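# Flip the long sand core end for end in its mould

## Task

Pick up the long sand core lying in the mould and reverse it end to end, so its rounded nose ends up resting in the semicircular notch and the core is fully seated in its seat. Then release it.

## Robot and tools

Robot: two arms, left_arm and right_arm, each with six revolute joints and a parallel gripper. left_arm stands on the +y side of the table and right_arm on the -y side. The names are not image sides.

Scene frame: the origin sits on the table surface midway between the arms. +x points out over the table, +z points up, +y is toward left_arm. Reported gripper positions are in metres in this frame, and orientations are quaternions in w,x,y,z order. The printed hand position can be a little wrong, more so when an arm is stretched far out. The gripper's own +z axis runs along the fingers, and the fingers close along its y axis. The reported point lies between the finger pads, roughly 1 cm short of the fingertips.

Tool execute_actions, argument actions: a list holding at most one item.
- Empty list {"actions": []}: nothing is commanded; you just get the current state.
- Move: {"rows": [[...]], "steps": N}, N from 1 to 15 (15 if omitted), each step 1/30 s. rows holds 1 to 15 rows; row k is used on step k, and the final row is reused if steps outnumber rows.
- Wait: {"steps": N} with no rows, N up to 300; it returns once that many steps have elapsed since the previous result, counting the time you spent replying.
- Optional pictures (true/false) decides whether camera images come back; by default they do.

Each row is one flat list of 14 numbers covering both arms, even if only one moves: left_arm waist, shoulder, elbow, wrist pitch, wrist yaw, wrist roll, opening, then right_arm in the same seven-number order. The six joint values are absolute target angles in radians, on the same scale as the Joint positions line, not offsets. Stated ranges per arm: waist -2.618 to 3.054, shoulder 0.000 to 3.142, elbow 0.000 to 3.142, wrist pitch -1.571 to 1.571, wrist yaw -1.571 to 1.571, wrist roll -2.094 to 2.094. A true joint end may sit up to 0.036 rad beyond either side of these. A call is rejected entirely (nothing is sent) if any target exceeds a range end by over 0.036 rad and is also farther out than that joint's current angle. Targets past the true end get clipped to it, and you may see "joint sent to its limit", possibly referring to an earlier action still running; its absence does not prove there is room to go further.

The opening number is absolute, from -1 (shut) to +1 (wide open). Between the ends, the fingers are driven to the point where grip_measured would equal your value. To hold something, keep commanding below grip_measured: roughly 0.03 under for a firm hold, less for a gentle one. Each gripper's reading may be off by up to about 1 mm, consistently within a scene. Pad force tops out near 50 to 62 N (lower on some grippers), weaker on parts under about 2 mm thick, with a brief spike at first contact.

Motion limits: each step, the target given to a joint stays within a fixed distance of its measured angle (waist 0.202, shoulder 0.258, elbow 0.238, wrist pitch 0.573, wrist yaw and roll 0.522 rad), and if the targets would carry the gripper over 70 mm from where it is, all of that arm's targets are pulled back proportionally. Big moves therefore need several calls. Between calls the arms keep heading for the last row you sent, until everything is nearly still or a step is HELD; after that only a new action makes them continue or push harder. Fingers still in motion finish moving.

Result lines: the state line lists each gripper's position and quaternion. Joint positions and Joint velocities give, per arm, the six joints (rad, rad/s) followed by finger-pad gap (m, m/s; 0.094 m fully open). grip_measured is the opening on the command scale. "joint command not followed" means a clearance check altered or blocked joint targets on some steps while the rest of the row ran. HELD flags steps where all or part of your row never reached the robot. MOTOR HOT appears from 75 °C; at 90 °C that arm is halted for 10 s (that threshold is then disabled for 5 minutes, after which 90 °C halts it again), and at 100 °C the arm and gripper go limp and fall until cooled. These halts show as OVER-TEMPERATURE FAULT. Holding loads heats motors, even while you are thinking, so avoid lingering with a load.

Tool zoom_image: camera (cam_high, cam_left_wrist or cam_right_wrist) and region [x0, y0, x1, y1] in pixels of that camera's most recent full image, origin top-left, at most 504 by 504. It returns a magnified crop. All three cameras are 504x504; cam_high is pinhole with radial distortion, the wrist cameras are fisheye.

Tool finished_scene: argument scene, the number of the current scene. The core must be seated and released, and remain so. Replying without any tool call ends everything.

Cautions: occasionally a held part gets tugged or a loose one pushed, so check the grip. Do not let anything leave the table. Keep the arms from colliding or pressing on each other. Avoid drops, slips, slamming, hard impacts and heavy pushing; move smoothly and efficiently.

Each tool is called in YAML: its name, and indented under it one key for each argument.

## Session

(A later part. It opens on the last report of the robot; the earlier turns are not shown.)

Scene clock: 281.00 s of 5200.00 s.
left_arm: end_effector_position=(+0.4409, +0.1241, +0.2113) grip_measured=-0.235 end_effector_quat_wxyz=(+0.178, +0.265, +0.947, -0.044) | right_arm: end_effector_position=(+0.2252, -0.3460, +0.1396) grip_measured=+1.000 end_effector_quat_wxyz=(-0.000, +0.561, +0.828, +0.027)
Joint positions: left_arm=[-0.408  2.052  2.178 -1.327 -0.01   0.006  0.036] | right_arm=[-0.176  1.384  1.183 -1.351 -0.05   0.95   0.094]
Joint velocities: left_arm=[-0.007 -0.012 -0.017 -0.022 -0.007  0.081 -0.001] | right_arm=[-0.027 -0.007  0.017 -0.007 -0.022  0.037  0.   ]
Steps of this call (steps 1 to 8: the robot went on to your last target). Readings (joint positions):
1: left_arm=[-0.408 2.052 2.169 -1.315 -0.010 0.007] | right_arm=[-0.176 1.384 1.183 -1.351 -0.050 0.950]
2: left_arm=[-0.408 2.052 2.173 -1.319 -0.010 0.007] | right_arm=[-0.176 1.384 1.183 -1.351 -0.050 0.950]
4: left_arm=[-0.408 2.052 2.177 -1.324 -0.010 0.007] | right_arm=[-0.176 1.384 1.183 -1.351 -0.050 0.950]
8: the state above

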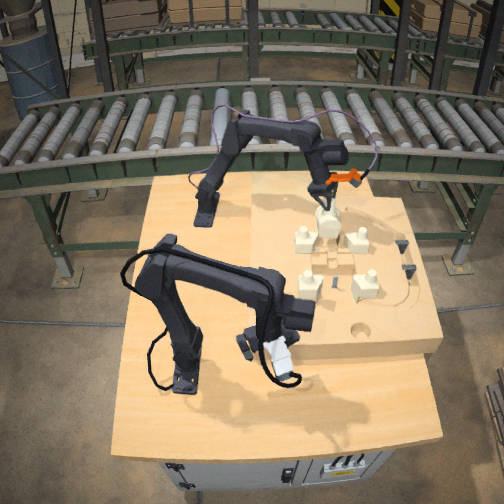

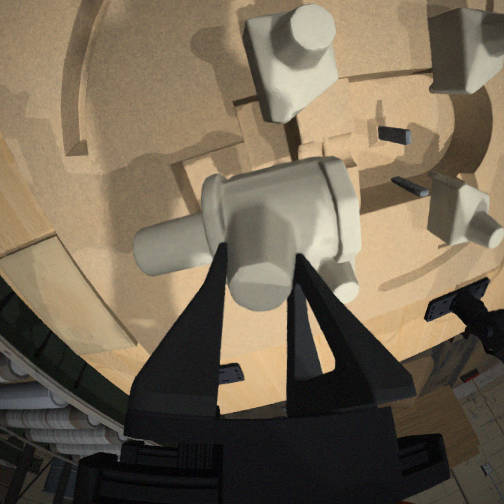

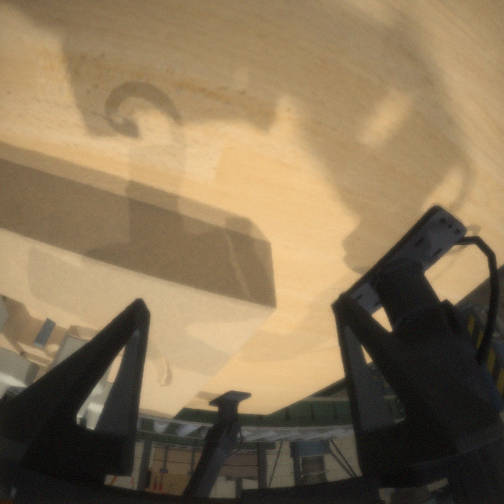

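execute_actions:
  actions:
    - {"rows": [ [-0.4,2.01,2.225,-1.285,0,0,-0.27,-0.176,1.384,1.183,-1.351,-0.048,0.95,1], [-0.396,1.996,2.213,-1.273,0,0,-0.27,-0.176,1.384,1.183,-1.351,-0.048,0.95,1], [-0.391,1.98,2.2,-1.262,0,0,-0.27,-0.176,1.384,1.183,-1.351,-0.048,0.95,1], [-0.385,1.964,2.186,-1.253,0,0,-0.27,-0.176,1.384,1.183,-1.351,-0.048,0.95,1], [-0.377,1.947,2.17,-1.246,0,0,-0.27,-0.176,1.384,1.183,-1.351,-0.048,0.95,1], [-0.368,1.93,2.153,-1.24,0,0,-0.27,-0.176,1.384,1.183,-1.351,-0.048,0.95,1], [-0.358,1.912,2.135,-1.235,0,0,-0.27,-0.176,1.384,1.183,-1.351,-0.048,0.95,1], [-0.347,1.894,2.116,-1.23,0,0,-0.27,-0.176,1.384,1.183,-1.351,-0.048,0.95,1], [-0.336,1.876,2.097,-1.226,0,0,-0.27,-0.176,1.384,1.183,-1.351,-0.048,0.95,1], [-0.325,1.858,2.078,-1.222,0,0,-0.27,-0.176,1.384,1.183,-1.351,-0.048,0.95,1], [-0.314,1.84,2.058,-1.218,0,0,-0.27,-0.176,1.384,1.183,-1.351,-0.048,0.95,1], [-0.304,1.822,2.038,-1.215,0,0,-0.27,-0.176,1.384,1.183,-1.351,-0.048,0.95,1], [-0.295,1.804,2.018,-1.212,0,0,-0.27,-0.176,1.384,1.183,-1.351,-0.048,0.95,1], [-0.287,1.786,1.998,-1.209,0,0,-0.27,-0.176,1.384,1.183,-1.351,-0.048,0.95,1], [-0.281,1.768,1.977,-1.206,0,0,-0.27,-0.176,1.384,1.183,-1.351,-0.048,0.95,1]], "steps": 15}
  pictures: false

execute_actions:
  actions:
    - {"rows": [ [-0.276,1.749,1.955,-1.203,0,0,-0.27,-0.176,1.384,1.183,-1.351,-0.048,0.95,1], [-0.273,1.729,1.932,-1.2,0,0,-0.27,-0.176,1.384,1.183,-1.351,-0.048,0.95,1], [-0.272,1.709,1.908,-1.196,0,0,-0.27,-0.176,1.384,1.183,-1.351,-0.048,0.95,1], [-0.272,1.688,1.883,-1.192,0,0,-0.27,-0.176,1.384,1.183,-1.351,-0.048,0.95,1], [-0.273,1.667,1.857,-1.188,0,0,-0.27,-0.176,1.384,1.183,-1.351,-0.048,0.95,1], [-0.275,1.646,1.831,-1.184,0,0,-0.27,-0.176,1.384,1.183,-1.351,-0.048,0.95,1], [-0.278,1.625,1.805,-1.18,0,0,-0.27,-0.176,1.384,1.183,-1.351,-0.048,0.95,1], [-0.282,1.604,1.779,-1.176,0,0,-0.27,-0.176,1.384,1.183,-1.351,-0.048,0.95,1], [-0.286,1.583,1.753,-1.172,0,0,-0.27,-0.176,1.384,1.183,-1.351,-0.048,0.95,1], [-0.291,1.562,1.727,-1.168,0,0,-0.27,-0.176,1.384,1.183,-1.351,-0.048,0.95,1], [-0.296,1.541,1.701,-1.164,0,0,-0.27,-0.176,1.384,1.183,-1.351,-0.048,0.95,1], [-0.302,1.52,1.675,-1.16,0,0,-0.27,-0.176,1.384,1.183,-1.351,-0.048,0.95,1], [-0.308,1.499,1.649,-1.156,0,0,-0.27,-0.176,1.384,1.183,-1.351,-0.048,0.95,1], [-0.315,1.478,1.623,-1.152,0,0,-0.27,-0.176,1.384,1.183,-1.351,-0.048,0.95,1], [-0.322,1.457,1.597,-1.148,0,0,-0.27,-0.176,1.384,1.183,-1.351,-0.048,0.95,1]], "steps": 15}
  pictures: false

execute_actions:
  actions:
    - {"rows": [ [-0.329,1.436,1.571,-1.143,0,0,-0.27,-0.176,1.384,1.183,-1.351,-0.048,0.95,1], [-0.337,1.415,1.545,-1.138,0,0,-0.27,-0.176,1.384,1.183,-1.351,-0.048,0.95,1], [-0.345,1.394,1.519,-1.133,0,0,-0.27,-0.176,1.384,1.183,-1.351,-0.048,0.95,1], [-0.353,1.373,1.493,-1.128,0,0,-0.27,-0.176,1.384,1.183,-1.351,-0.048,0.95,1], [-0.361,1.352,1.468,-1.123,0,0,-0.27,-0.176,1.384,1.183,-1.351,-0.048,0.95,1], [-0.369,1.331,1.443,-1.118,0,0,-0.27,-0.176,1.384,1.183,-1.351,-0.048,0.95,1], [-0.377,1.311,1.419,-1.114,0,0,-0.27,-0.176,1.384,1.183,-1.351,-0.048,0.95,1], [-0.384,1.292,1.396,-1.11,0,0,-0.27,-0.176,1.384,1.183,-1.351,-0.048,0.95,1], [-0.39,1.274,1.375,-1.107,0,0,-0.27,-0.176,1.384,1.183,-1.351,-0.048,0.95,1], [-0.396,1.258,1.356,-1.105,0,0,-0.27,-0.176,1.384,1.183,-1.351,-0.048,0.95,1], [-0.401,1.244,1.34,-1.103,0,0,-0.27,-0.176,1.384,1.183,-1.351,-0.048,0.95,1], [-0.405,1.233,1.327,-1.102,0,0,-0.27,-0.176,1.384,1.183,-1.351,-0.048,0.95,1], [-0.408,1.224,1.317,-1.101,0,0,-0.27,-0.176,1.384,1.183,-1.351,-0.048,0.95,1], [-0.41,1.218,1.31,-1.1,0,0,-0.27,-0.176,1.384,1.183,-1.351,-0.048,0.95,1], [-0.411,1.215,1.306,-1.1,0,0,-0.27,-0.176,1.384,1.183,-1.351,-0.048,0.95,1]], "steps": 15}
  pictures: false

execute_actions:
  actions:
    - {"steps": 8}

Scene clock: 314.53 s of 5200.00 s.
left_arm: end_effector_position=(+0.4287, +0.1849, +0.2342) grip_measured=-0.235 end_effector_quat_wxyz=(+0.195, +0.213, +0.957, -0.041) | right_arm: end_effector_position=(+0.2252, -0.3460, +0.1396) grip_measured=+1.000 end_effector_quat_wxyz=(-0.000, +0.561, +0.828, +0.027)
Joint positions: left_arm=[-0.297  1.863  1.994 -1.3   -0.002  0.006  0.036] | right_arm=[-0.176  1.384  1.183 -1.351 -0.05   0.95   0.094]
Joint velocities: left_arm=[ 0.32  -0.637 -0.559 -0.037 -0.051  0.051 -0.001] | right_arm=[ 0.007 -0.002  0.007 -0.007 -0.007  0.007  0.   ]
Steps of this call (steps 1 to 30: the robot went on to your last target; steps 31 to 90: nothing new was sent; then 30.03 s passed at rest; steps 91 to 105: all 15 steps of this action). Readings (joint positions):
91: left_arm=[-0.408 2.052 2.178 -1.327 -0.010 0.006] | right_arm=[-0.176 1.384 1.183 -1.351 -0.050 0.950]
92: left_arm=[-0.407 2.052 2.178 -1.327 -0.010 0.006] | right_arm=[-0.176 1.384 1.183 -1.351 -0.050 0.950]
94: left_arm=[-0.405 2.049 2.176 -1.327 -0.007 0.006] | right_arm=[-0.176 1.384 1.183 -1.351 -0.050 0.950]
98: left_arm=[-0.384 2.006 2.123 -1.313 -0.000 0.006] | right_arm=[-0.176 1.384 1.183 -1.351 -0.050 0.950]
105: the state above

Scene clock: 315.03 s of 5200.00 s.
left_arm: end_effector_position=(+0.3571, +0.2186, +0.2300) grip_measured=-0.235 end_effector_quat_wxyz=(+0.190, +0.213, +0.958, -0.036) | right_arm: end_effector_position=(+0.2252, -0.3460, +0.1396) grip_measured=+1.000 end_effector_quat_wxyz=(-0.000, +0.561, +0.828, +0.027)
Joint positions: left_arm=[-0.3    1.55   1.622 -1.252 -0.01   0.006  0.036] | right_arm=[-0.176  1.384  1.183 -1.351 -0.05   0.95   0.094]
Joint velocities: left_arm=[-0.198 -0.613 -0.769  0.139  0.007 -0.066  0.   ] | right_arm=[ 0.012  0.007 -0.017  0.11  -0.007 -0.007  0.   ]
Steps of this call (steps 1 to 15: all 15 steps of this action). Readings (joint positions):
1: left_arm=[-0.287 1.842 1.975 -1.297 -0.004 0.006] | right_arm=[-0.176 1.384 1.183 -1.351 -0.050 0.950]
2: left_arm=[-0.279 1.821 1.955 -1.294 -0.006 0.006] | right_arm=[-0.176 1.384 1.183 -1.351 -0.050 0.950]
4: left_arm=[-0.270 1.779 1.910 -1.286 -0.011 0.006] | right_arm=[-0.176 1.384 1.183 -1.351 -0.050 0.950]
8: left_arm=[-0.270 1.696 1.808 -1.272 -0.010 0.006] | right_arm=[-0.176 1.384 1.183 -1.351 -0.050 0.950]
15: the state above

Scene clock: 315.53 s of 5200.00 s.
left_arm: end_effector_position=(+0.2803, +0.2221, +0.2076) grip_measured=-0.235 end_effector_quat_wxyz=(+0.188, +0.262, +0.945, -0.048) | right_arm: end_effector_position=(+0.2252, -0.3460, +0.1396) grip_measured=+1.000 end_effector_quat_wxyz=(-0.000, +0.561, +0.828, +0.027)
Joint positions: left_arm=[-0.401  1.269  1.297 -1.208 -0.005  0.006  0.036] | right_arm=[-0.176  1.384  1.183 -1.351 -0.05   0.95   0.094]
Joint velocities: left_arm=[-0.071 -0.208 -0.256 -0.037  0.007 -0.037  0.   ] | right_arm=[ 0.002  0.002 -0.017 -0.022 -0.007  0.007  0.   ]
Steps of this call (steps 1 to 15: all 15 steps of this action). Readings (joint positions):
1: left_arm=[-0.307 1.529 1.596 -1.248 -0.010 0.006] | right_arm=[-0.176 1.384 1.183 -1.351 -0.050 0.950]
2: left_arm=[-0.315 1.507 1.570 -1.244 -0.010 0.006] | right_arm=[-0.176 1.384 1.183 -1.351 -0.050 0.950]
4: left_arm=[-0.331 1.463 1.518 -1.236 -0.010 0.006] | right_arm=[-0.176 1.384 1.183 -1.351 -0.050 0.950]
8: left_arm=[-0.363 1.376 1.418 -1.218 -0.008 0.006] | right_arm=[-0.176 1.384 1.183 -1.351 -0.050 0.950]
15: the state above

Scene clock: 315.80 s of 5200.00 s.
left_arm: end_effector_position=(+0.2802, +0.2214, +0.2071) grip_measured=-0.235 end_effector_quat_wxyz=(+0.192, +0.263, +0.944, -0.050) | right_arm: end_effector_position=(+0.2252, -0.3460, +0.1396) grip_measured=+1.000 end_effector_quat_wxyz=(-0.000, +0.561, +0.828, +0.027)
Joint positions: left_arm=[-0.403  1.261  1.285 -1.196 -0.005  0.006  0.036] | right_arm=[-0.176  1.384  1.183 -1.351 -0.05   0.95   0.094]
Joint velocities: left_arm=[ 0.007  0.002 -0.007  0.081 -0.066  0.007  0.001] | right_arm=[ 0.002  0.007 -0.007 -0.022 -0.007  0.007  0.   ]
Steps of this call (steps 1 to 8: the robot went on to your last target). Readings (joint positions):
1: left_arm=[-0.403 1.264 1.290 -1.208 -0.005 0.006] | right_arm=[-0.176 1.384 1.183 -1.351 -0.050 0.950]
2: left_arm=[-0.403 1.261 1.287 -1.208 -0.005 0.006] | right_arm=[-0.176 1.384 1.183 -1.351 -0.050 0.950]
4: left_arm=[-0.403 1.261 1.285 -1.207 -0.005 0.006] | right_arm=[-0.176 1.384 1.183 -1.351 -0.050 0.950]
8: the state above

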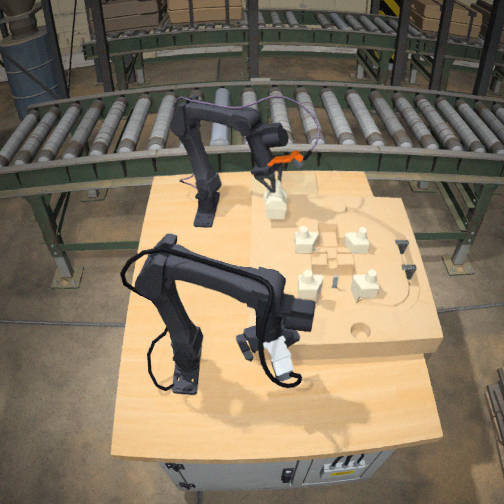

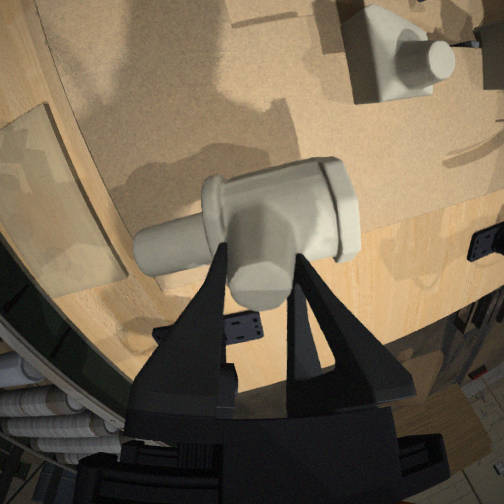

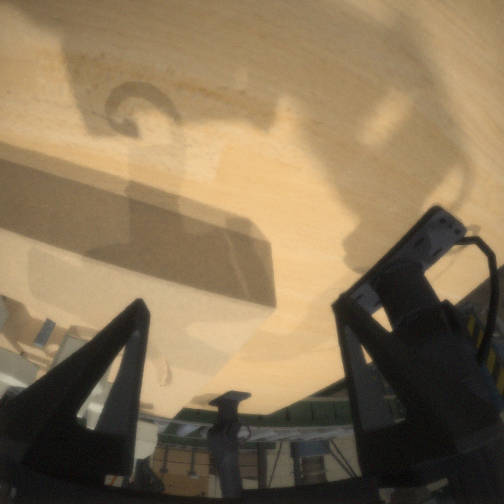

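zoom_image:
  camera: "cam_high"
  region: [240, 160, 390, 290]

Region (240, 160, 390, 290) of cam_high's 504x504 image, scaled by 3.360, with more detail than that image has; it fills the top 437 rows of this view, and the rest is white.

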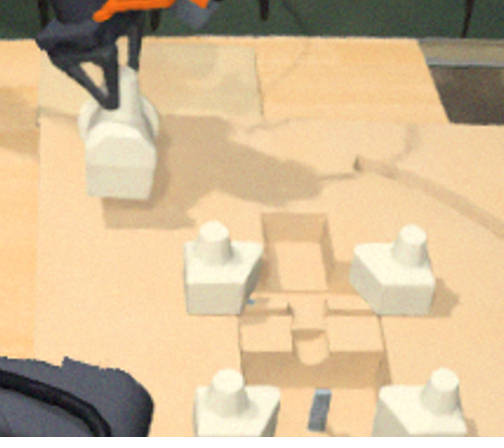

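execute_actions:
  actions:
    - {"rows": [ [-0.411,1.213,1.302,-1.088,0,0,-0.27,-0.176,1.384,1.183,-1.351,-0.048,0.95,1], [-0.411,1.211,1.296,-1.074,0,0,-0.27,-0.176,1.384,1.183,-1.351,-0.048,0.95,1], [-0.411,1.209,1.288,-1.059,0,0,-0.27,-0.176,1.384,1.183,-1.351,-0.048,0.95,1], [-0.411,1.207,1.278,-1.044,0,0,-0.27,-0.176,1.384,1.183,-1.351,-0.048,0.95,1], [-0.411,1.204,1.267,-1.029,0,0,-0.27,-0.176,1.384,1.183,-1.351,-0.048,0.95,1], [-0.411,1.201,1.255,-1.015,0,0,-0.27,-0.176,1.384,1.183,-1.351,-0.048,0.95,1], [-0.411,1.198,1.243,-1.001,0,0,-0.27,-0.176,1.384,1.183,-1.351,-0.048,0.95,1], [-0.411,1.195,1.231,-0.988,0,0,-0.27,-0.176,1.384,1.183,-1.351,-0.048,0.95,1], [-0.411,1.192,1.219,-0.977,0,0,-0.27,-0.176,1.384,1.183,-1.351,-0.048,0.95,1], [-0.411,1.19,1.207,-0.968,0,0,-0.27,-0.176,1.384,1.183,-1.351,-0.048,0.95,1], [-0.411,1.188,1.196,-0.961,0,0,-0.27,-0.176,1.384,1.183,-1.351,-0.048,0.95,1], [-0.411,1.186,1.185,-0.956,0,0,-0.27,-0.176,1.384,1.183,-1.351,-0.048,0.95,1], [-0.411,1.184,1.175,-0.953,0,0,-0.27,-0.176,1.384,1.183,-1.351,-0.048,0.95,1], [-0.411,1.182,1.166,-0.951,0,0,-0.27,-0.176,1.384,1.183,-1.351,-0.048,0.95,1], [-0.411,1.18,1.158,-0.95,0,0,-0.27,-0.176,1.384,1.183,-1.351,-0.048,0.95,1]], "steps": 15}
  pictures: false

execute_actions:
  actions:
    - {"steps": 12}

Scene clock: 327.27 s of 5200.00 s.
left_arm: end_effector_position=(+0.2843, +0.2189, +0.1812) grip_measured=-0.235 end_effector_quat_wxyz=(+0.204, +0.262, +0.942, -0.053) | right_arm: end_effector_position=(+0.2252, -0.3460, +0.1396) grip_measured=+1.000 end_effector_quat_wxyz=(-0.000, +0.561, +0.828, +0.027)
Joint positions: left_arm=[-0.403  1.234  1.152 -1.064 -0.005  0.006  0.036] | right_arm=[-0.176  1.384  1.183 -1.351 -0.05   0.95   0.094]
Joint velocities: left_arm=[ 0.012 -0.037 -0.3    0.081 -0.037  0.022  0.   ] | right_arm=[ 0.007  0.002  0.007 -0.007 -0.11  -0.066  0.   ]
Steps of this call (steps 1 to 30: the robot went on to your last target; steps 31 to 90: nothing new was sent; then 7.97 s passed at rest; steps 91 to 105: all 15 steps of this action). Readings (joint positions):
91: left_arm=[-0.403 1.261 1.285 -1.190 -0.005 0.006] | right_arm=[-0.176 1.384 1.183 -1.351 -0.050 0.950]
92: left_arm=[-0.403 1.261 1.285 -1.187 -0.005 0.006] | right_arm=[-0.176 1.384 1.183 -1.351 -0.050 0.950]
94: left_arm=[-0.403 1.257 1.276 -1.173 -0.005 0.006] | right_arm=[-0.176 1.384 1.183 -1.351 -0.050 0.950]
98: left_arm=[-0.403 1.246 1.235 -1.126 -0.005 0.006] | right_arm=[-0.176 1.384 1.183 -1.351 -0.050 0.950]
105: the state above

Scene clock: 327.67 s of 5200.00 s.
left_arm: end_effector_position=(+0.2849, +0.2185, +0.1790) grip_measured=-0.235 end_effector_quat_wxyz=(+0.208, +0.262, +0.941, -0.054) | right_arm: end_effector_position=(+0.2252, -0.3460, +0.1396) grip_measured=+1.000 end_effector_quat_wxyz=(-0.000, +0.561, +0.828, +0.027)
Joint positions: left_arm=[-0.403  1.227  1.136 -1.045 -0.005  0.006  0.036] | right_arm=[-0.176  1.384  1.183 -1.351 -0.05   0.95   0.094]
Joint velocities: left_arm=[ 0.002 -0.002  0.012 -0.066 -0.066  0.007 -0.   ] | right_arm=[ 0.002  0.002  0.002 -0.022  0.051 -0.007  0.   ]
Steps of this call (steps 1 to 12: the robot went on to your last target). Readings (joint positions):
1: left_arm=[-0.403 1.233 1.144 -1.061 -0.005 0.006] | right_arm=[-0.176 1.384 1.183 -1.351 -0.050 0.950]
2: left_arm=[-0.403 1.233 1.138 -1.060 -0.005 0.006] | right_arm=[-0.176 1.384 1.183 -1.351 -0.050 0.950]
4: left_arm=[-0.403 1.230 1.136 -1.056 -0.005 0.006] | right_arm=[-0.176 1.384 1.183 -1.351 -0.050 0.950]
8: left_arm=[-0.403 1.227 1.136 -1.047 -0.005 0.006] | right_arm=[-0.176 1.384 1.183 -1.351 -0.050 0.950]
12: the state above

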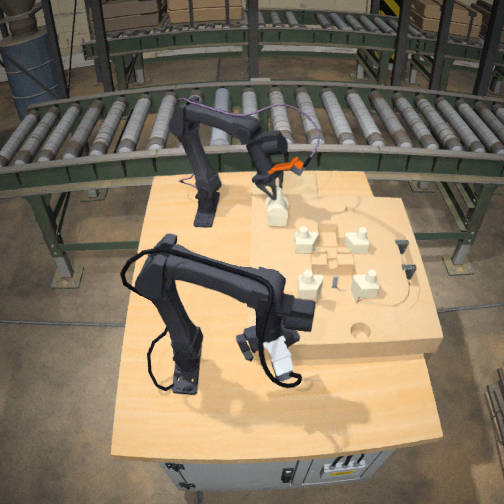

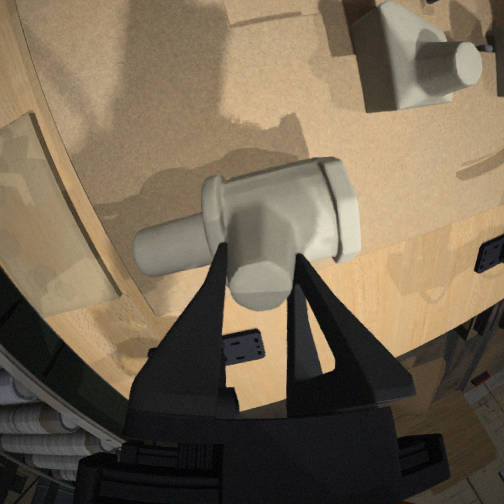

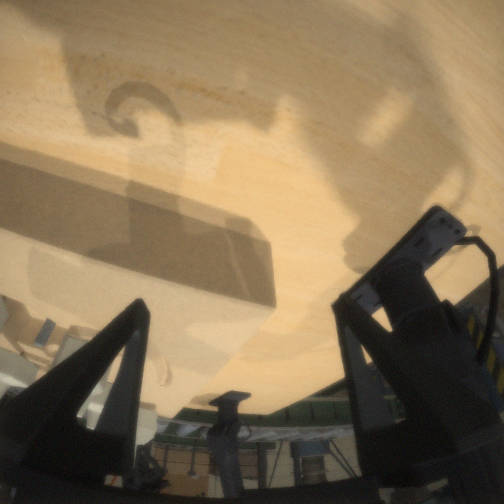

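execute_actions:
  actions:
    - {"rows": [ [-0.411,1.18,1.155,-0.945,0,0,-0.27,-0.176,1.384,1.183,-1.351,-0.048,0.95,1], [-0.411,1.179,1.151,-0.94,0,0,-0.27,-0.176,1.384,1.183,-1.351,-0.048,0.95,1], [-0.411,1.179,1.147,-0.935,0,0,-0.27,-0.176,1.384,1.183,-1.351,-0.048,0.95,1], [-0.411,1.178,1.143,-0.93,0,0,-0.27,-0.176,1.384,1.183,-1.351,-0.048,0.95,1], [-0.411,1.178,1.139,-0.926,0,0,-0.27,-0.176,1.384,1.183,-1.351,-0.048,0.95,1], [-0.411,1.177,1.135,-0.922,0,0,-0.27,-0.176,1.384,1.183,-1.351,-0.048,0.95,1], [-0.411,1.177,1.131,-0.918,0,0,-0.27,-0.176,1.384,1.183,-1.351,-0.048,0.95,1], [-0.411,1.176,1.127,-0.914,0,0,-0.27,-0.176,1.384,1.183,-1.351,-0.048,0.95,1], [-0.411,1.176,1.123,-0.911,0,0,-0.27,-0.176,1.384,1.183,-1.351,-0.048,0.95,1], [-0.411,1.175,1.119,-0.908,0,0,-0.27,-0.176,1.384,1.183,-1.351,-0.048,0.95,1], [-0.411,1.175,1.115,-0.906,0,0,-0.27,-0.176,1.384,1.183,-1.351,-0.048,0.95,1], [-0.411,1.175,1.111,-0.904,0,0,-0.27,-0.176,1.384,1.183,-1.351,-0.048,0.95,1], [-0.411,1.174,1.107,-0.902,0,0,-0.27,-0.176,1.384,1.183,-1.351,-0.048,0.95,1], [-0.411,1.174,1.103,-0.9,0,0,-0.27,-0.176,1.384,1.183,-1.351,-0.048,0.95,1]], "steps": 15}
  pictures: false

execute_actions:
  actions:
    - {"steps": 8}

zoom_image:
  camera: "cam_high"
  region: [240, 160, 330, 250]

Scene clock: 336.77 s of 5200.00 s.
left_arm: end_effector_position=(+0.2888, +0.2160, +0.1758) grip_measured=-0.235 end_effector_quat_wxyz=(+0.224, +0.261, +0.937, -0.059) | right_arm: end_effector_position=(+0.2252, -0.3460, +0.1396) grip_measured=+1.000 end_effector_quat_wxyz=(-0.000, +0.561, +0.828, +0.027)
Joint positions: left_arm=[-0.403  1.213  1.099 -0.99  -0.005  0.006  0.036] | right_arm=[-0.176  1.384  1.183 -1.351 -0.05   0.95   0.094]
Joint velocities: left_arm=[-0.002 -0.037 -0.051  0.11  -0.007 -0.081  0.   ] | right_arm=[ 0.022  0.007 -0.002 -0.037  0.037  0.051  0.   ]
Steps of this call (steps 1 to 30: the robot went on to your last target; steps 31 to 90: nothing new was sent; then 5.60 s passed at rest; steps 91 to 105: all 15 steps of this action). Readings (joint positions):
91: left_arm=[-0.403 1.227 1.136 -1.045 -0.005 0.006] | right_arm=[-0.176 1.384 1.183 -1.351 -0.050 0.950]
92: left_arm=[-0.403 1.227 1.136 -1.044 -0.005 0.006] | right_arm=[-0.176 1.384 1.183 -1.351 -0.050 0.950]
94: left_arm=[-0.403 1.227 1.134 -1.040 -0.005 0.006] | right_arm=[-0.176 1.384 1.183 -1.351 -0.050 0.950]
98: left_arm=[-0.403 1.224 1.117 -1.019 -0.005 0.006] | right_arm=[-0.176 1.384 1.183 -1.351 -0.050 0.950]
105: the state above

Scene clock: 337.03 s of 5200.00 s.
left_arm: end_effector_position=(+0.2890, +0.2160, +0.1756) grip_measured=-0.235 end_effector_quat_wxyz=(+0.225, +0.261, +0.937, -0.059) | right_arm: end_effector_position=(+0.2252, -0.3460, +0.1396) grip_measured=+1.000 end_effector_quat_wxyz=(-0.000, +0.561, +0.828, +0.027)
Joint positions: left_arm=[-0.403  1.211  1.096 -0.986 -0.005  0.006  0.036] | right_arm=[-0.176  1.384  1.183 -1.351 -0.05   0.95   0.094]
Joint velocities: left_arm=[-0.012 -0.007  0.002 -0.051 -0.022 -0.037  0.   ] | right_arm=[-0.022  0.012  0.007  0.007 -0.022 -0.022  0.   ]
Steps of this call (steps 1 to 8: the robot went on to your last target). Readings (joint positions):
1: left_arm=[-0.403 1.212 1.098 -0.989 -0.005 0.006] | right_arm=[-0.176 1.384 1.183 -1.351 -0.050 0.950]
2: left_arm=[-0.403 1.211 1.097 -0.988 -0.005 0.006] | right_arm=[-0.176 1.384 1.183 -1.351 -0.050 0.950]
4: left_arm=[-0.403 1.211 1.097 -0.987 -0.005 0.006] | right_arm=[-0.176 1.384 1.183 -1.351 -0.050 0.950]
8: the state above

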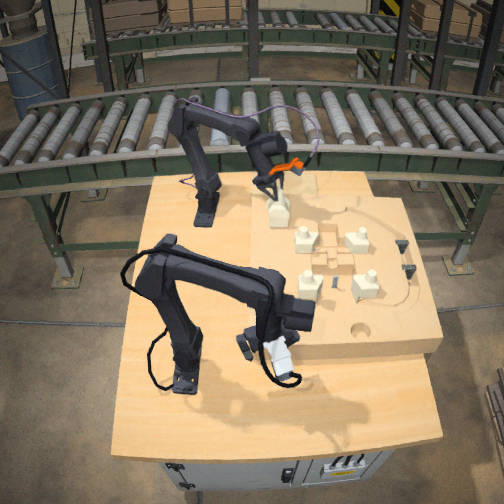

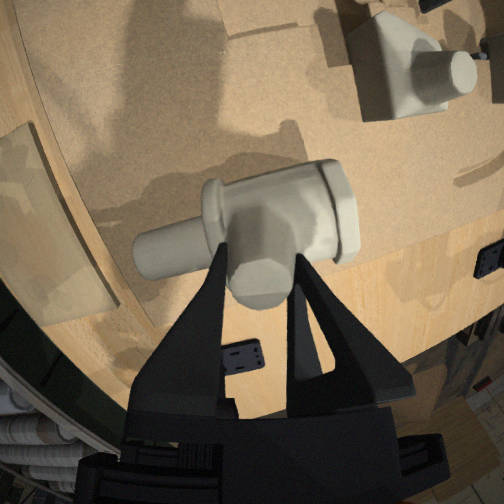

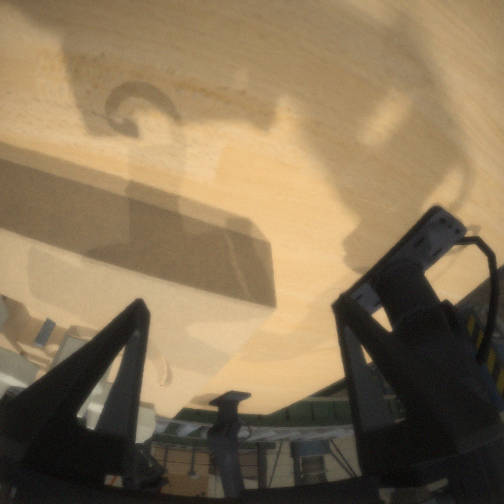

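Region (240, 160, 330, 250) of cam_high's 504x504 image, scaled by 5.600, with more detail than that image has.

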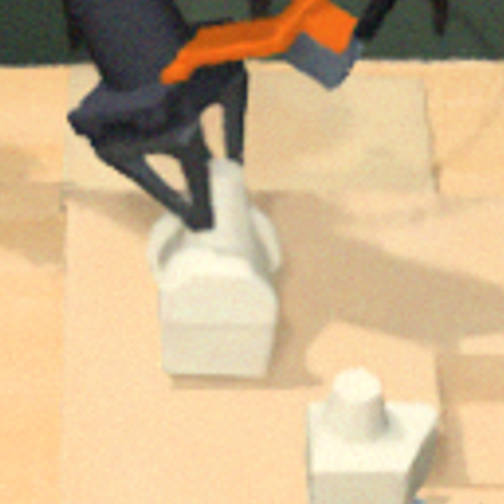

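execute_actions:
  actions:
    - {"rows": [ [-0.405,1.18,1.103,-0.92,0,0,-0.265,-0.176,1.384,1.183,-1.351,-0.048,0.95,1], [-0.405,1.185,1.103,-0.94,0,0,-0.26,-0.176,1.384,1.183,-1.351,-0.048,0.95,1], [-0.405,1.19,1.103,-0.96,0,0,-0.255,-0.176,1.384,1.183,-1.351,-0.048,0.95,1], [-0.405,1.195,1.103,-0.98,0,0,-0.25,-0.176,1.384,1.183,-1.351,-0.048,0.95,1], [-0.405,1.195,1.103,-0.98,0,0,-0.245,-0.176,1.384,1.183,-1.351,-0.048,0.95,1], [-0.405,1.195,1.103,-0.98,0,0,-0.24,-0.176,1.384,1.183,-1.351,-0.048,0.95,1], [-0.405,1.195,1.103,-0.98,0,0,-0.235,-0.176,1.384,1.183,-1.351,-0.048,0.95,1], [-0.405,1.195,1.103,-0.98,0,0,-0.225,-0.176,1.384,1.183,-1.351,-0.048,0.95,1], [-0.405,1.195,1.103,-0.98,0,0,-0.21,-0.176,1.384,1.183,-1.351,-0.048,0.95,1], [-0.405,1.195,1.103,-0.98,0,0,-0.19,-0.176,1.384,1.183,-1.351,-0.048,0.95,1], [-0.405,1.195,1.103,-0.98,0,0,-0.16,-0.176,1.384,1.183,-1.351,-0.048,0.95,1], [-0.405,1.195,1.103,-0.98,0,0,-0.12,-0.176,1.384,1.183,-1.351,-0.048,0.95,1], [-0.405,1.195,1.103,-0.98,0,0,-0.07,-0.176,1.384,1.183,-1.351,-0.048,0.95,1], [-0.405,1.195,1.103,-0.98,0,0,-0.01,-0.176,1.384,1.183,-1.351,-0.048,0.95,1], [-0.405,1.195,1.103,-0.98,0,0,0.06,-0.176,1.384,1.183,-1.351,-0.048,0.95,1]], "steps": 15}
  pictures: false

execute_actions:
  actions:
    - {"rows": [ [-0.405,1.195,1.103,-0.98,0,0,0.14,-0.176,1.384,1.183,-1.351,-0.048,0.95,1], [-0.405,1.195,1.103,-0.98,0,0,0.22,-0.176,1.384,1.183,-1.351,-0.048,0.95,1], [-0.405,1.195,1.103,-0.98,0,0,0.3,-0.176,1.384,1.183,-1.351,-0.048,0.95,1], [-0.405,1.195,1.103,-0.98,0,0,0.4,-0.176,1.384,1.183,-1.351,-0.048,0.95,1]], "steps": 8}

zoom_image:
  camera: "cam_high"
  region: [240, 160, 330, 250]

Scene clock: 350.97 s of 5200.00 s.
left_arm: end_effector_position=(+0.2870, +0.2146, +0.1751) grip_measured=+0.024 end_effector_quat_wxyz=(+0.221, +0.262, +0.937, -0.064) | right_arm: end_effector_position=(+0.2252, -0.3460, +0.1396) grip_measured=+1.000 end_effector_quat_wxyz=(-0.000, +0.561, +0.828, +0.027)
Joint positions: left_arm=[-0.403  1.211  1.096 -0.991  0.008  0.006  0.048] | right_arm=[-0.176  1.384  1.183 -1.351 -0.05   0.95   0.094]
Joint velocities: left_arm=[-0.017  0.012  0.007  0.007  0.051  0.022  0.07 ] | right_arm=[-0.007 -0.022  0.017  0.007 -0.051 -0.037  0.   ]
Steps of this call (steps 1 to 15: the robot went on to your last target; steps 16 to 90: nothing new was sent; then 10.43 s passed at rest; steps 91 to 105: all 15 steps of this action). Readings (joint positions):
91: left_arm=[-0.403 1.211 1.096 -0.986 -0.005 0.006] | right_arm=[-0.176 1.384 1.183 -1.351 -0.050 0.950]
92: left_arm=[-0.403 1.211 1.096 -0.987 -0.005 0.006] | right_arm=[-0.176 1.384 1.183 -1.351 -0.050 0.950]
94: left_arm=[-0.403 1.211 1.096 -0.990 -0.005 0.006] | right_arm=[-0.176 1.384 1.183 -1.351 -0.050 0.950]
98: left_arm=[-0.403 1.211 1.096 -0.991 -0.005 0.006] | right_arm=[-0.176 1.384 1.183 -1.351 -0.050 0.950]
105: the state above

Scene clock: 351.23 s of 5200.00 s.
left_arm: end_effector_position=(+0.2868, +0.2144, +0.1751) grip_measured=+0.398 end_effector_quat_wxyz=(+0.221, +0.263, +0.937, -0.065) | right_arm: end_effector_position=(+0.2252, -0.3460, +0.1396) grip_measured=+1.000 end_effector_quat_wxyz=(-0.000, +0.561, +0.828, +0.027)
Joint positions: left_arm=[-0.403  1.211  1.096 -0.991  0.009  0.006  0.066] | right_arm=[-0.176  1.384  1.183 -1.351 -0.05   0.95   0.094]
Joint velocities: left_arm=[-0.002  0.017 -0.017  0.051 -0.051 -0.051  0.001] | right_arm=[-0.007  0.012  0.002  0.007  0.022 -0.037  0.   ]
Steps of this call (steps 1 to 8: all 8 steps of this action). Readings (joint positions):
1: left_arm=[-0.403 1.211 1.096 -0.991 0.010 0.006] | right_arm=[-0.176 1.384 1.183 -1.351 -0.050 0.950]
2: left_arm=[-0.403 1.211 1.096 -0.991 0.012 0.006] | right_arm=[-0.176 1.384 1.183 -1.351 -0.050 0.950]
4: left_arm=[-0.403 1.211 1.096 -0.991 0.010 0.006] | right_arm=[-0.176 1.384 1.183 -1.351 -0.050 0.950]
8: the state above

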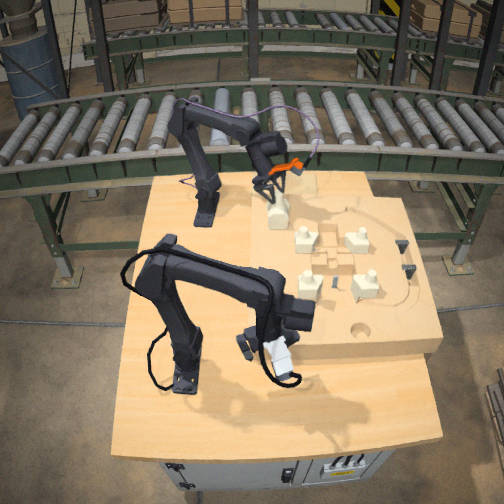

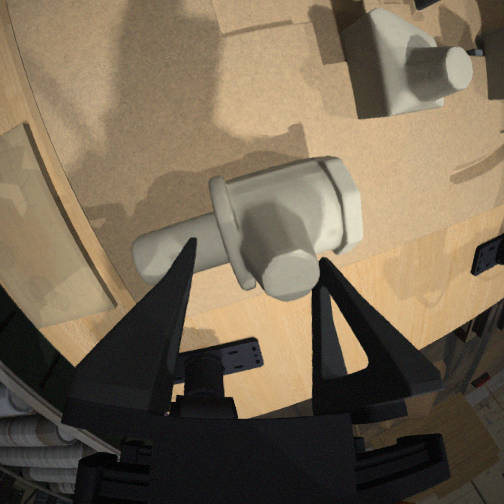

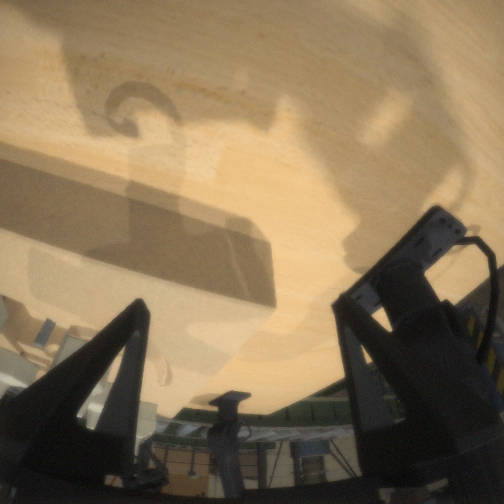

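Region (240, 160, 330, 250) of cam_high's 504x504 image, scaled by 5.600, with more detail than that image has.

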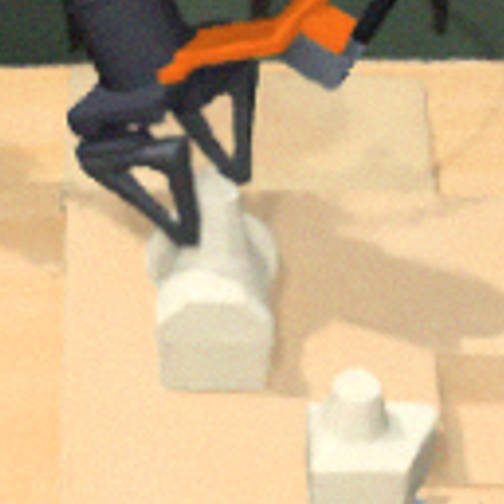

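execute_actions:
  actions:
    - {"rows": [ [-0.408,1.2,1.12,-1.0,0,0.01,0.55,-0.176,1.384,1.183,-1.351,-0.048,0.95,1], [-0.411,1.207,1.138,-1.02,0,0.03,0.7,-0.176,1.384,1.183,-1.351,-0.048,0.95,1], [-0.414,1.216,1.157,-1.042,0,0.05,0.85,-0.176,1.384,1.183,-1.351,-0.048,0.95,1], [-0.417,1.228,1.177,-1.066,0,0.08,1,-0.176,1.384,1.183,-1.351,-0.048,0.95,1], [-0.42,1.243,1.198,-1.091,0,0.11,1,-0.176,1.384,1.183,-1.351,-0.048,0.95,1], [-0.423,1.26,1.22,-1.117,0,0.15,1,-0.176,1.384,1.183,-1.351,-0.048,0.95,1], [-0.426,1.279,1.243,-1.143,0,0.19,1,-0.176,1.384,1.183,-1.351,-0.048,0.95,1], [-0.429,1.299,1.267,-1.169,0,0.24,1,-0.176,1.384,1.183,-1.351,-0.048,0.95,1], [-0.431,1.32,1.291,-1.195,0,0.29,1,-0.176,1.384,1.183,-1.351,-0.048,0.95,1], [-0.433,1.341,1.315,-1.221,0,0.34,1,-0.176,1.384,1.183,-1.351,-0.048,0.95,1], [-0.435,1.362,1.339,-1.247,0,0.4,1,-0.176,1.384,1.183,-1.351,-0.048,0.95,1], [-0.437,1.383,1.363,-1.272,0,0.46,1,-0.176,1.384,1.183,-1.351,-0.048,0.95,1], [-0.438,1.404,1.387,-1.297,0,0.52,1,-0.176,1.384,1.183,-1.351,-0.048,0.95,1], [-0.439,1.426,1.411,-1.321,0,0.58,1,-0.176,1.384,1.183,-1.351,-0.048,0.95,1], [-0.44,1.447,1.434,-1.345,0,0.64,1,-0.176,1.384,1.183,-1.351,-0.048,0.95,1]], "steps": 15}
  pictures: false

execute_actions:
  actions:
    - {"rows": [ [-0.441,1.468,1.457,-1.369,0,0.7,1,-0.176,1.384,1.183,-1.351,-0.048,0.95,1], [-0.441,1.489,1.479,-1.392,0,0.76,1,-0.176,1.384,1.183,-1.351,-0.048,0.95,1], [-0.441,1.51,1.5,-1.414,0,0.82,1,-0.176,1.384,1.183,-1.351,-0.048,0.95,1], [-0.441,1.53,1.52,-1.434,0,0.88,1,-0.176,1.384,1.183,-1.351,-0.048,0.95,1], [-0.441,1.55,1.538,-1.451,0,0.94,1,-0.176,1.384,1.183,-1.351,-0.048,0.95,1], [-0.441,1.569,1.554,-1.465,0,1.0,1,-0.176,1.384,1.183,-1.351,-0.048,0.95,1], [-0.441,1.587,1.567,-1.476,0,1.05,1,-0.176,1.384,1.183,-1.351,-0.048,0.95,1], [-0.441,1.604,1.578,-1.484,0,1.1,1,-0.176,1.384,1.183,-1.351,-0.048,0.95,1], [-0.441,1.619,1.586,-1.488,0,1.14,1,-0.176,1.384,1.183,-1.351,-0.048,0.95,1], [-0.441,1.632,1.592,-1.49,0,1.17,1,-0.176,1.384,1.183,-1.351,-0.048,0.95,1], [-0.441,1.642,1.596,-1.49,0,1.19,1,-0.176,1.384,1.183,-1.351,-0.048,0.95,1], [-0.441,1.65,1.598,-1.49,0,1.2,1,-0.176,1.384,1.183,-1.351,-0.048,0.95,1], [-0.441,1.655,1.598,-1.49,0,1.21,1,-0.176,1.384,1.183,-1.351,-0.048,0.95,1], [-0.441,1.658,1.598,-1.49,0,1.21,1,-0.176,1.384,1.183,-1.351,-0.048,0.95,1]], "steps": 15}
  pictures: false

execute_actions:
  actions:
    - {"steps": 10}

Scene clock: 386.90 s of 5200.00 s.
left_arm: end_effector_position=(+0.2899, +0.2042, +0.1926) grip_measured=+1.000 end_effector_quat_wxyz=(+0.150, +0.461, +0.874, -0.015) | right_arm: end_effector_position=(+0.2252, -0.3460, +0.1396) grip_measured=+1.000 end_effector_quat_wxyz=(-0.000, +0.561, +0.828, +0.027)
Joint positions: left_arm=[-0.429  1.401  1.364 -1.231  0.006  0.406  0.094] | right_arm=[-0.176  1.384  1.183 -1.351 -0.05   0.95   0.094]
Joint velocities: left_arm=[-0.056  0.647  0.662 -0.725  0.022  1.473  0.   ] | right_arm=[ 0.002 -0.007 -0.002 -0.051  0.037 -0.051  0.   ]
Steps of this call (steps 1 to 15: the robot went on to your last target; steps 16 to 90: nothing new was sent; then 32.17 s passed at rest; steps 91 to 105: all 15 steps of this action). Readings (joint positions):
91: left_arm=[-0.403 1.211 1.096 -0.991 0.008 0.006] | right_arm=[-0.176 1.384 1.183 -1.351 -0.050 0.950]
92: left_arm=[-0.403 1.211 1.097 -0.993 0.008 0.008] | right_arm=[-0.176 1.384 1.183 -1.351 -0.050 0.950]
94: left_arm=[-0.404 1.214 1.111 -1.014 0.008 0.022] | right_arm=[-0.176 1.384 1.183 -1.351 -0.050 0.950]
98: left_arm=[-0.415 1.254 1.195 -1.082 0.007 0.104] | right_arm=[-0.176 1.384 1.183 -1.351 -0.050 0.950]
105: the state above

Scene clock: 387.40 s of 5200.00 s.
left_arm: end_effector_position=(+0.2906, +0.2037, +0.1712) grip_measured=+1.000 end_effector_quat_wxyz=(+0.013, +0.746, +0.665, +0.003) | right_arm: end_effector_position=(+0.2252, -0.3460, +0.1396) grip_measured=+1.000 end_effector_quat_wxyz=(-0.000, +0.561, +0.828, +0.027)
Joint positions: left_arm=[-0.432  1.653  1.564 -1.455  0.001  1.119  0.094] | right_arm=[-0.176  1.384  1.183 -1.351 -0.05   0.95   0.094]
Joint velocities: left_arm=[-0.002  0.168 -0.007 -0.051  0.037  0.564  0.   ] | right_arm=[-0.002  0.002  0.007 -0.095 -0.051 -0.051  0.   ]
Steps of this call (steps 1 to 15: all 15 steps of this action). Readings (joint positions):
1: left_arm=[-0.431 1.424 1.387 -1.254 0.006 0.460] | right_arm=[-0.176 1.384 1.183 -1.351 -0.050 0.950]
2: left_arm=[-0.431 1.446 1.409 -1.277 0.006 0.515] | right_arm=[-0.176 1.384 1.183 -1.351 -0.050 0.950]
4: left_arm=[-0.432 1.489 1.453 -1.323 0.005 0.628] | right_arm=[-0.176 1.384 1.183 -1.351 -0.050 0.950]
8: left_arm=[-0.432 1.566 1.525 -1.400 0.004 0.856] | right_arm=[-0.176 1.384 1.183 -1.351 -0.050 0.950]
15: the state above

Scene clock: 387.73 s of 5200.00 s.
left_arm: end_effector_position=(+0.2876, +0.2060, +0.1692) grip_measured=+1.000 end_effector_quat_wxyz=(+0.001, +0.771, +0.637, +0.001) | right_arm: end_effector_position=(+0.2252, -0.3460, +0.1396) grip_measured=+1.000 end_effector_quat_wxyz=(-0.000, +0.561, +0.828, +0.027)
Joint positions: left_arm=[-0.432  1.66   1.564 -1.472 -0.     1.193  0.094] | right_arm=[-0.176  1.384  1.183 -1.351 -0.05   0.95   0.094]
Joint velocities: left_arm=[ 0.002 -0.002 -0.012 -0.095 -0.037  0.022  0.   ] | right_arm=[ 0.002  0.002  0.007 -0.007 -0.022  0.037  0.   ]
Steps of this call (steps 1 to 10: the robot went on to your last target). Readings (joint positions):
1: left_arm=[-0.432 1.658 1.564 -1.458 0.001 1.135] | right_arm=[-0.176 1.384 1.183 -1.351 -0.050 0.950]
2: left_arm=[-0.432 1.660 1.564 -1.461 0.000 1.149] | right_arm=[-0.176 1.384 1.183 -1.351 -0.050 0.950]
4: left_arm=[-0.432 1.660 1.564 -1.465 0.000 1.168] | right_arm=[-0.176 1.384 1.183 -1.351 -0.050 0.950]
8: left_arm=[-0.432 1.660 1.564 -1.470 -0.000 1.188] | right_arm=[-0.176 1.384 1.183 -1.351 -0.050 0.950]
10: the state above

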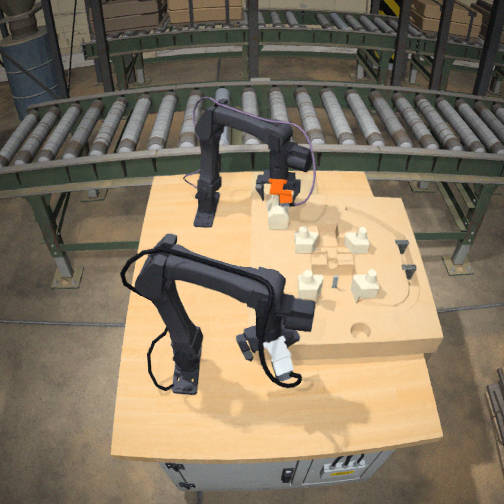

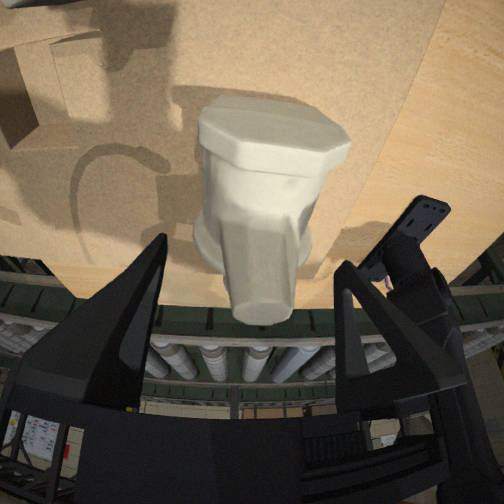

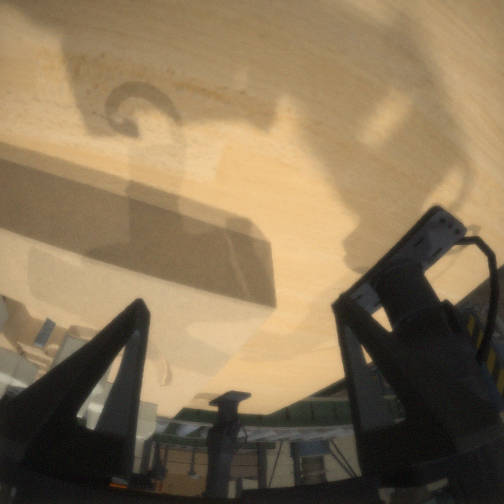

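execute_actions:
  actions:
    - {"rows": [ [-0.441,1.658,1.598,-1.49,0,1.21,0.85,-0.176,1.384,1.183,-1.351,-0.048,0.95,1], [-0.441,1.658,1.598,-1.49,0,1.21,0.7,-0.176,1.384,1.183,-1.351,-0.048,0.95,1], [-0.441,1.658,1.598,-1.49,0,1.21,0.55,-0.176,1.384,1.183,-1.351,-0.048,0.95,1], [-0.441,1.658,1.598,-1.49,0,1.21,0.4,-0.176,1.384,1.183,-1.351,-0.048,0.95,1], [-0.441,1.658,1.598,-1.49,0,1.21,0.25,-0.176,1.384,1.183,-1.351,-0.048,0.95,1], [-0.441,1.658,1.598,-1.49,0,1.21,0.12,-0.176,1.384,1.183,-1.351,-0.048,0.95,1], [-0.441,1.658,1.598,-1.49,0,1.21,0.02,-0.176,1.384,1.183,-1.351,-0.048,0.95,1], [-0.441,1.658,1.598,-1.49,0,1.21,-0.05,-0.176,1.384,1.183,-1.351,-0.048,0.95,1], [-0.441,1.658,1.598,-1.49,0,1.21,-0.09,-0.176,1.384,1.183,-1.351,-0.048,0.95,1], [-0.441,1.658,1.598,-1.49,0,1.21,-0.12,-0.176,1.384,1.183,-1.351,-0.048,0.95,1], [-0.441,1.658,1.598,-1.49,0,1.21,-0.15,-0.176,1.384,1.183,-1.351,-0.048,0.95,1], [-0.441,1.658,1.598,-1.49,0,1.21,-0.18,-0.176,1.384,1.183,-1.351,-0.048,0.95,1], [-0.441,1.658,1.598,-1.49,0,1.21,-0.21,-0.176,1.384,1.183,-1.351,-0.048,0.95,1], [-0.441,1.658,1.598,-1.49,0,1.21,-0.24,-0.176,1.384,1.183,-1.351,-0.048,0.95,1], [-0.441,1.658,1.598,-1.49,0,1.21,-0.26,-0.176,1.384,1.183,-1.351,-0.048,0.95,1]], "steps": 15}
  pictures: false

execute_actions:
  actions:
    - {"steps": 4}

Scene clock: 406.90 s of 5200.00 s.
left_arm: end_effector_position=(+0.2877, +0.2062, +0.1692) grip_measured=-0.220 end_effector_quat_wxyz=(+0.001, +0.773, +0.634, +0.001) | right_arm: end_effector_position=(+0.2252, -0.3460, +0.1396) grip_measured=+1.000 end_effector_quat_wxyz=(-0.000, +0.561, +0.828, +0.027)
Joint positions: left_arm=[-0.432  1.66   1.564 -1.472 -0.002  1.201  0.037] | right_arm=[-0.176  1.384  1.183 -1.351 -0.05   0.95   0.094]
Joint velocities: left_arm=[ 0.007 -0.002 -0.012 -0.007  0.007 -0.081  0.001] | right_arm=[-0.002  0.012  0.002  0.022  0.066  0.037  0.   ]
Steps of this call (steps 1 to 30: the robot went on to your last target; steps 31 to 90: nothing new was sent; then 15.67 s passed at rest; steps 91 to 105: all 15 steps of this action). Readings (joint positions):
91: left_arm=[-0.432 1.660 1.564 -1.473 -0.000 1.201] | right_arm=[-0.176 1.384 1.183 -1.351 -0.050 0.950]
92: left_arm=[-0.432 1.660 1.564 -1.473 -0.000 1.201] | right_arm=[-0.176 1.384 1.183 -1.351 -0.050 0.950]
94: left_arm=[-0.432 1.660 1.564 -1.473 -0.000 1.201] | right_arm=[-0.176 1.384 1.183 -1.351 -0.050 0.950]
98: left_arm=[-0.432 1.660 1.564 -1.473 -0.000 1.201] | right_arm=[-0.176 1.384 1.183 -1.351 -0.050 0.950]
105: the state above

Scene clock: 407.03 s of 5200.00 s.
left_arm: end_effector_position=(+0.2877, +0.2062, +0.1692) grip_measured=-0.220 end_effector_quat_wxyz=(+0.001, +0.773, +0.634, +0.001) | right_arm: end_effector_position=(+0.2252, -0.3460, +0.1396) grip_measured=+1.000 end_effector_quat_wxyz=(-0.000, +0.561, +0.828, +0.027)
Joint positions: left_arm=[-0.432  1.66   1.564 -1.472 -0.002  1.201  0.037] | right_arm=[-0.176  1.384  1.183 -1.351 -0.05   0.95   0.094]
Joint velocities: left_arm=[ 0.002 -0.007  0.002 -0.007  0.007  0.007 -0.   ] | right_arm=[ 0.002  0.002  0.002  0.022 -0.007 -0.066  0.   ]
Steps of this call (steps 1 to 4: the robot went on to your last target). Readings (joint positions):
1: left_arm=[-0.432 1.660 1.564 -1.472 -0.002 1.201] | right_arm=[-0.176 1.384 1.183 -1.351 -0.050 0.950]
2: left_arm=[-0.432 1.660 1.564 -1.472 -0.002 1.201] | right_arm=[-0.176 1.384 1.183 -1.351 -0.050 0.950]
4: the state above

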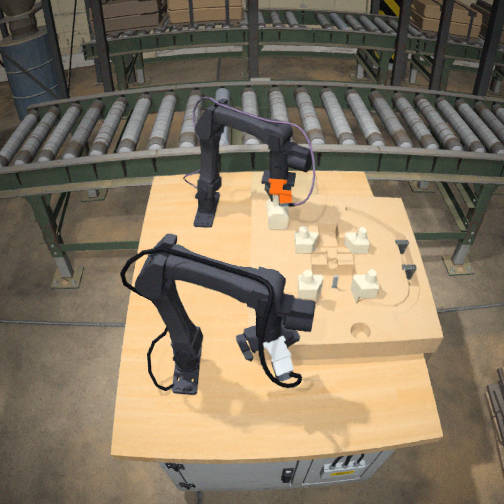

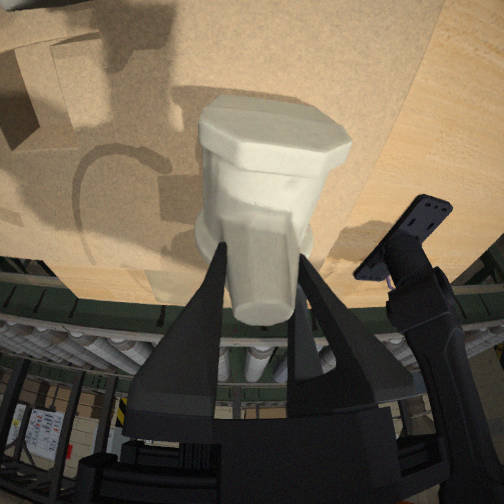

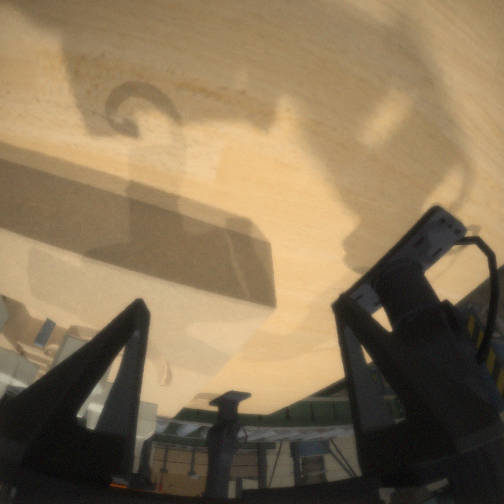

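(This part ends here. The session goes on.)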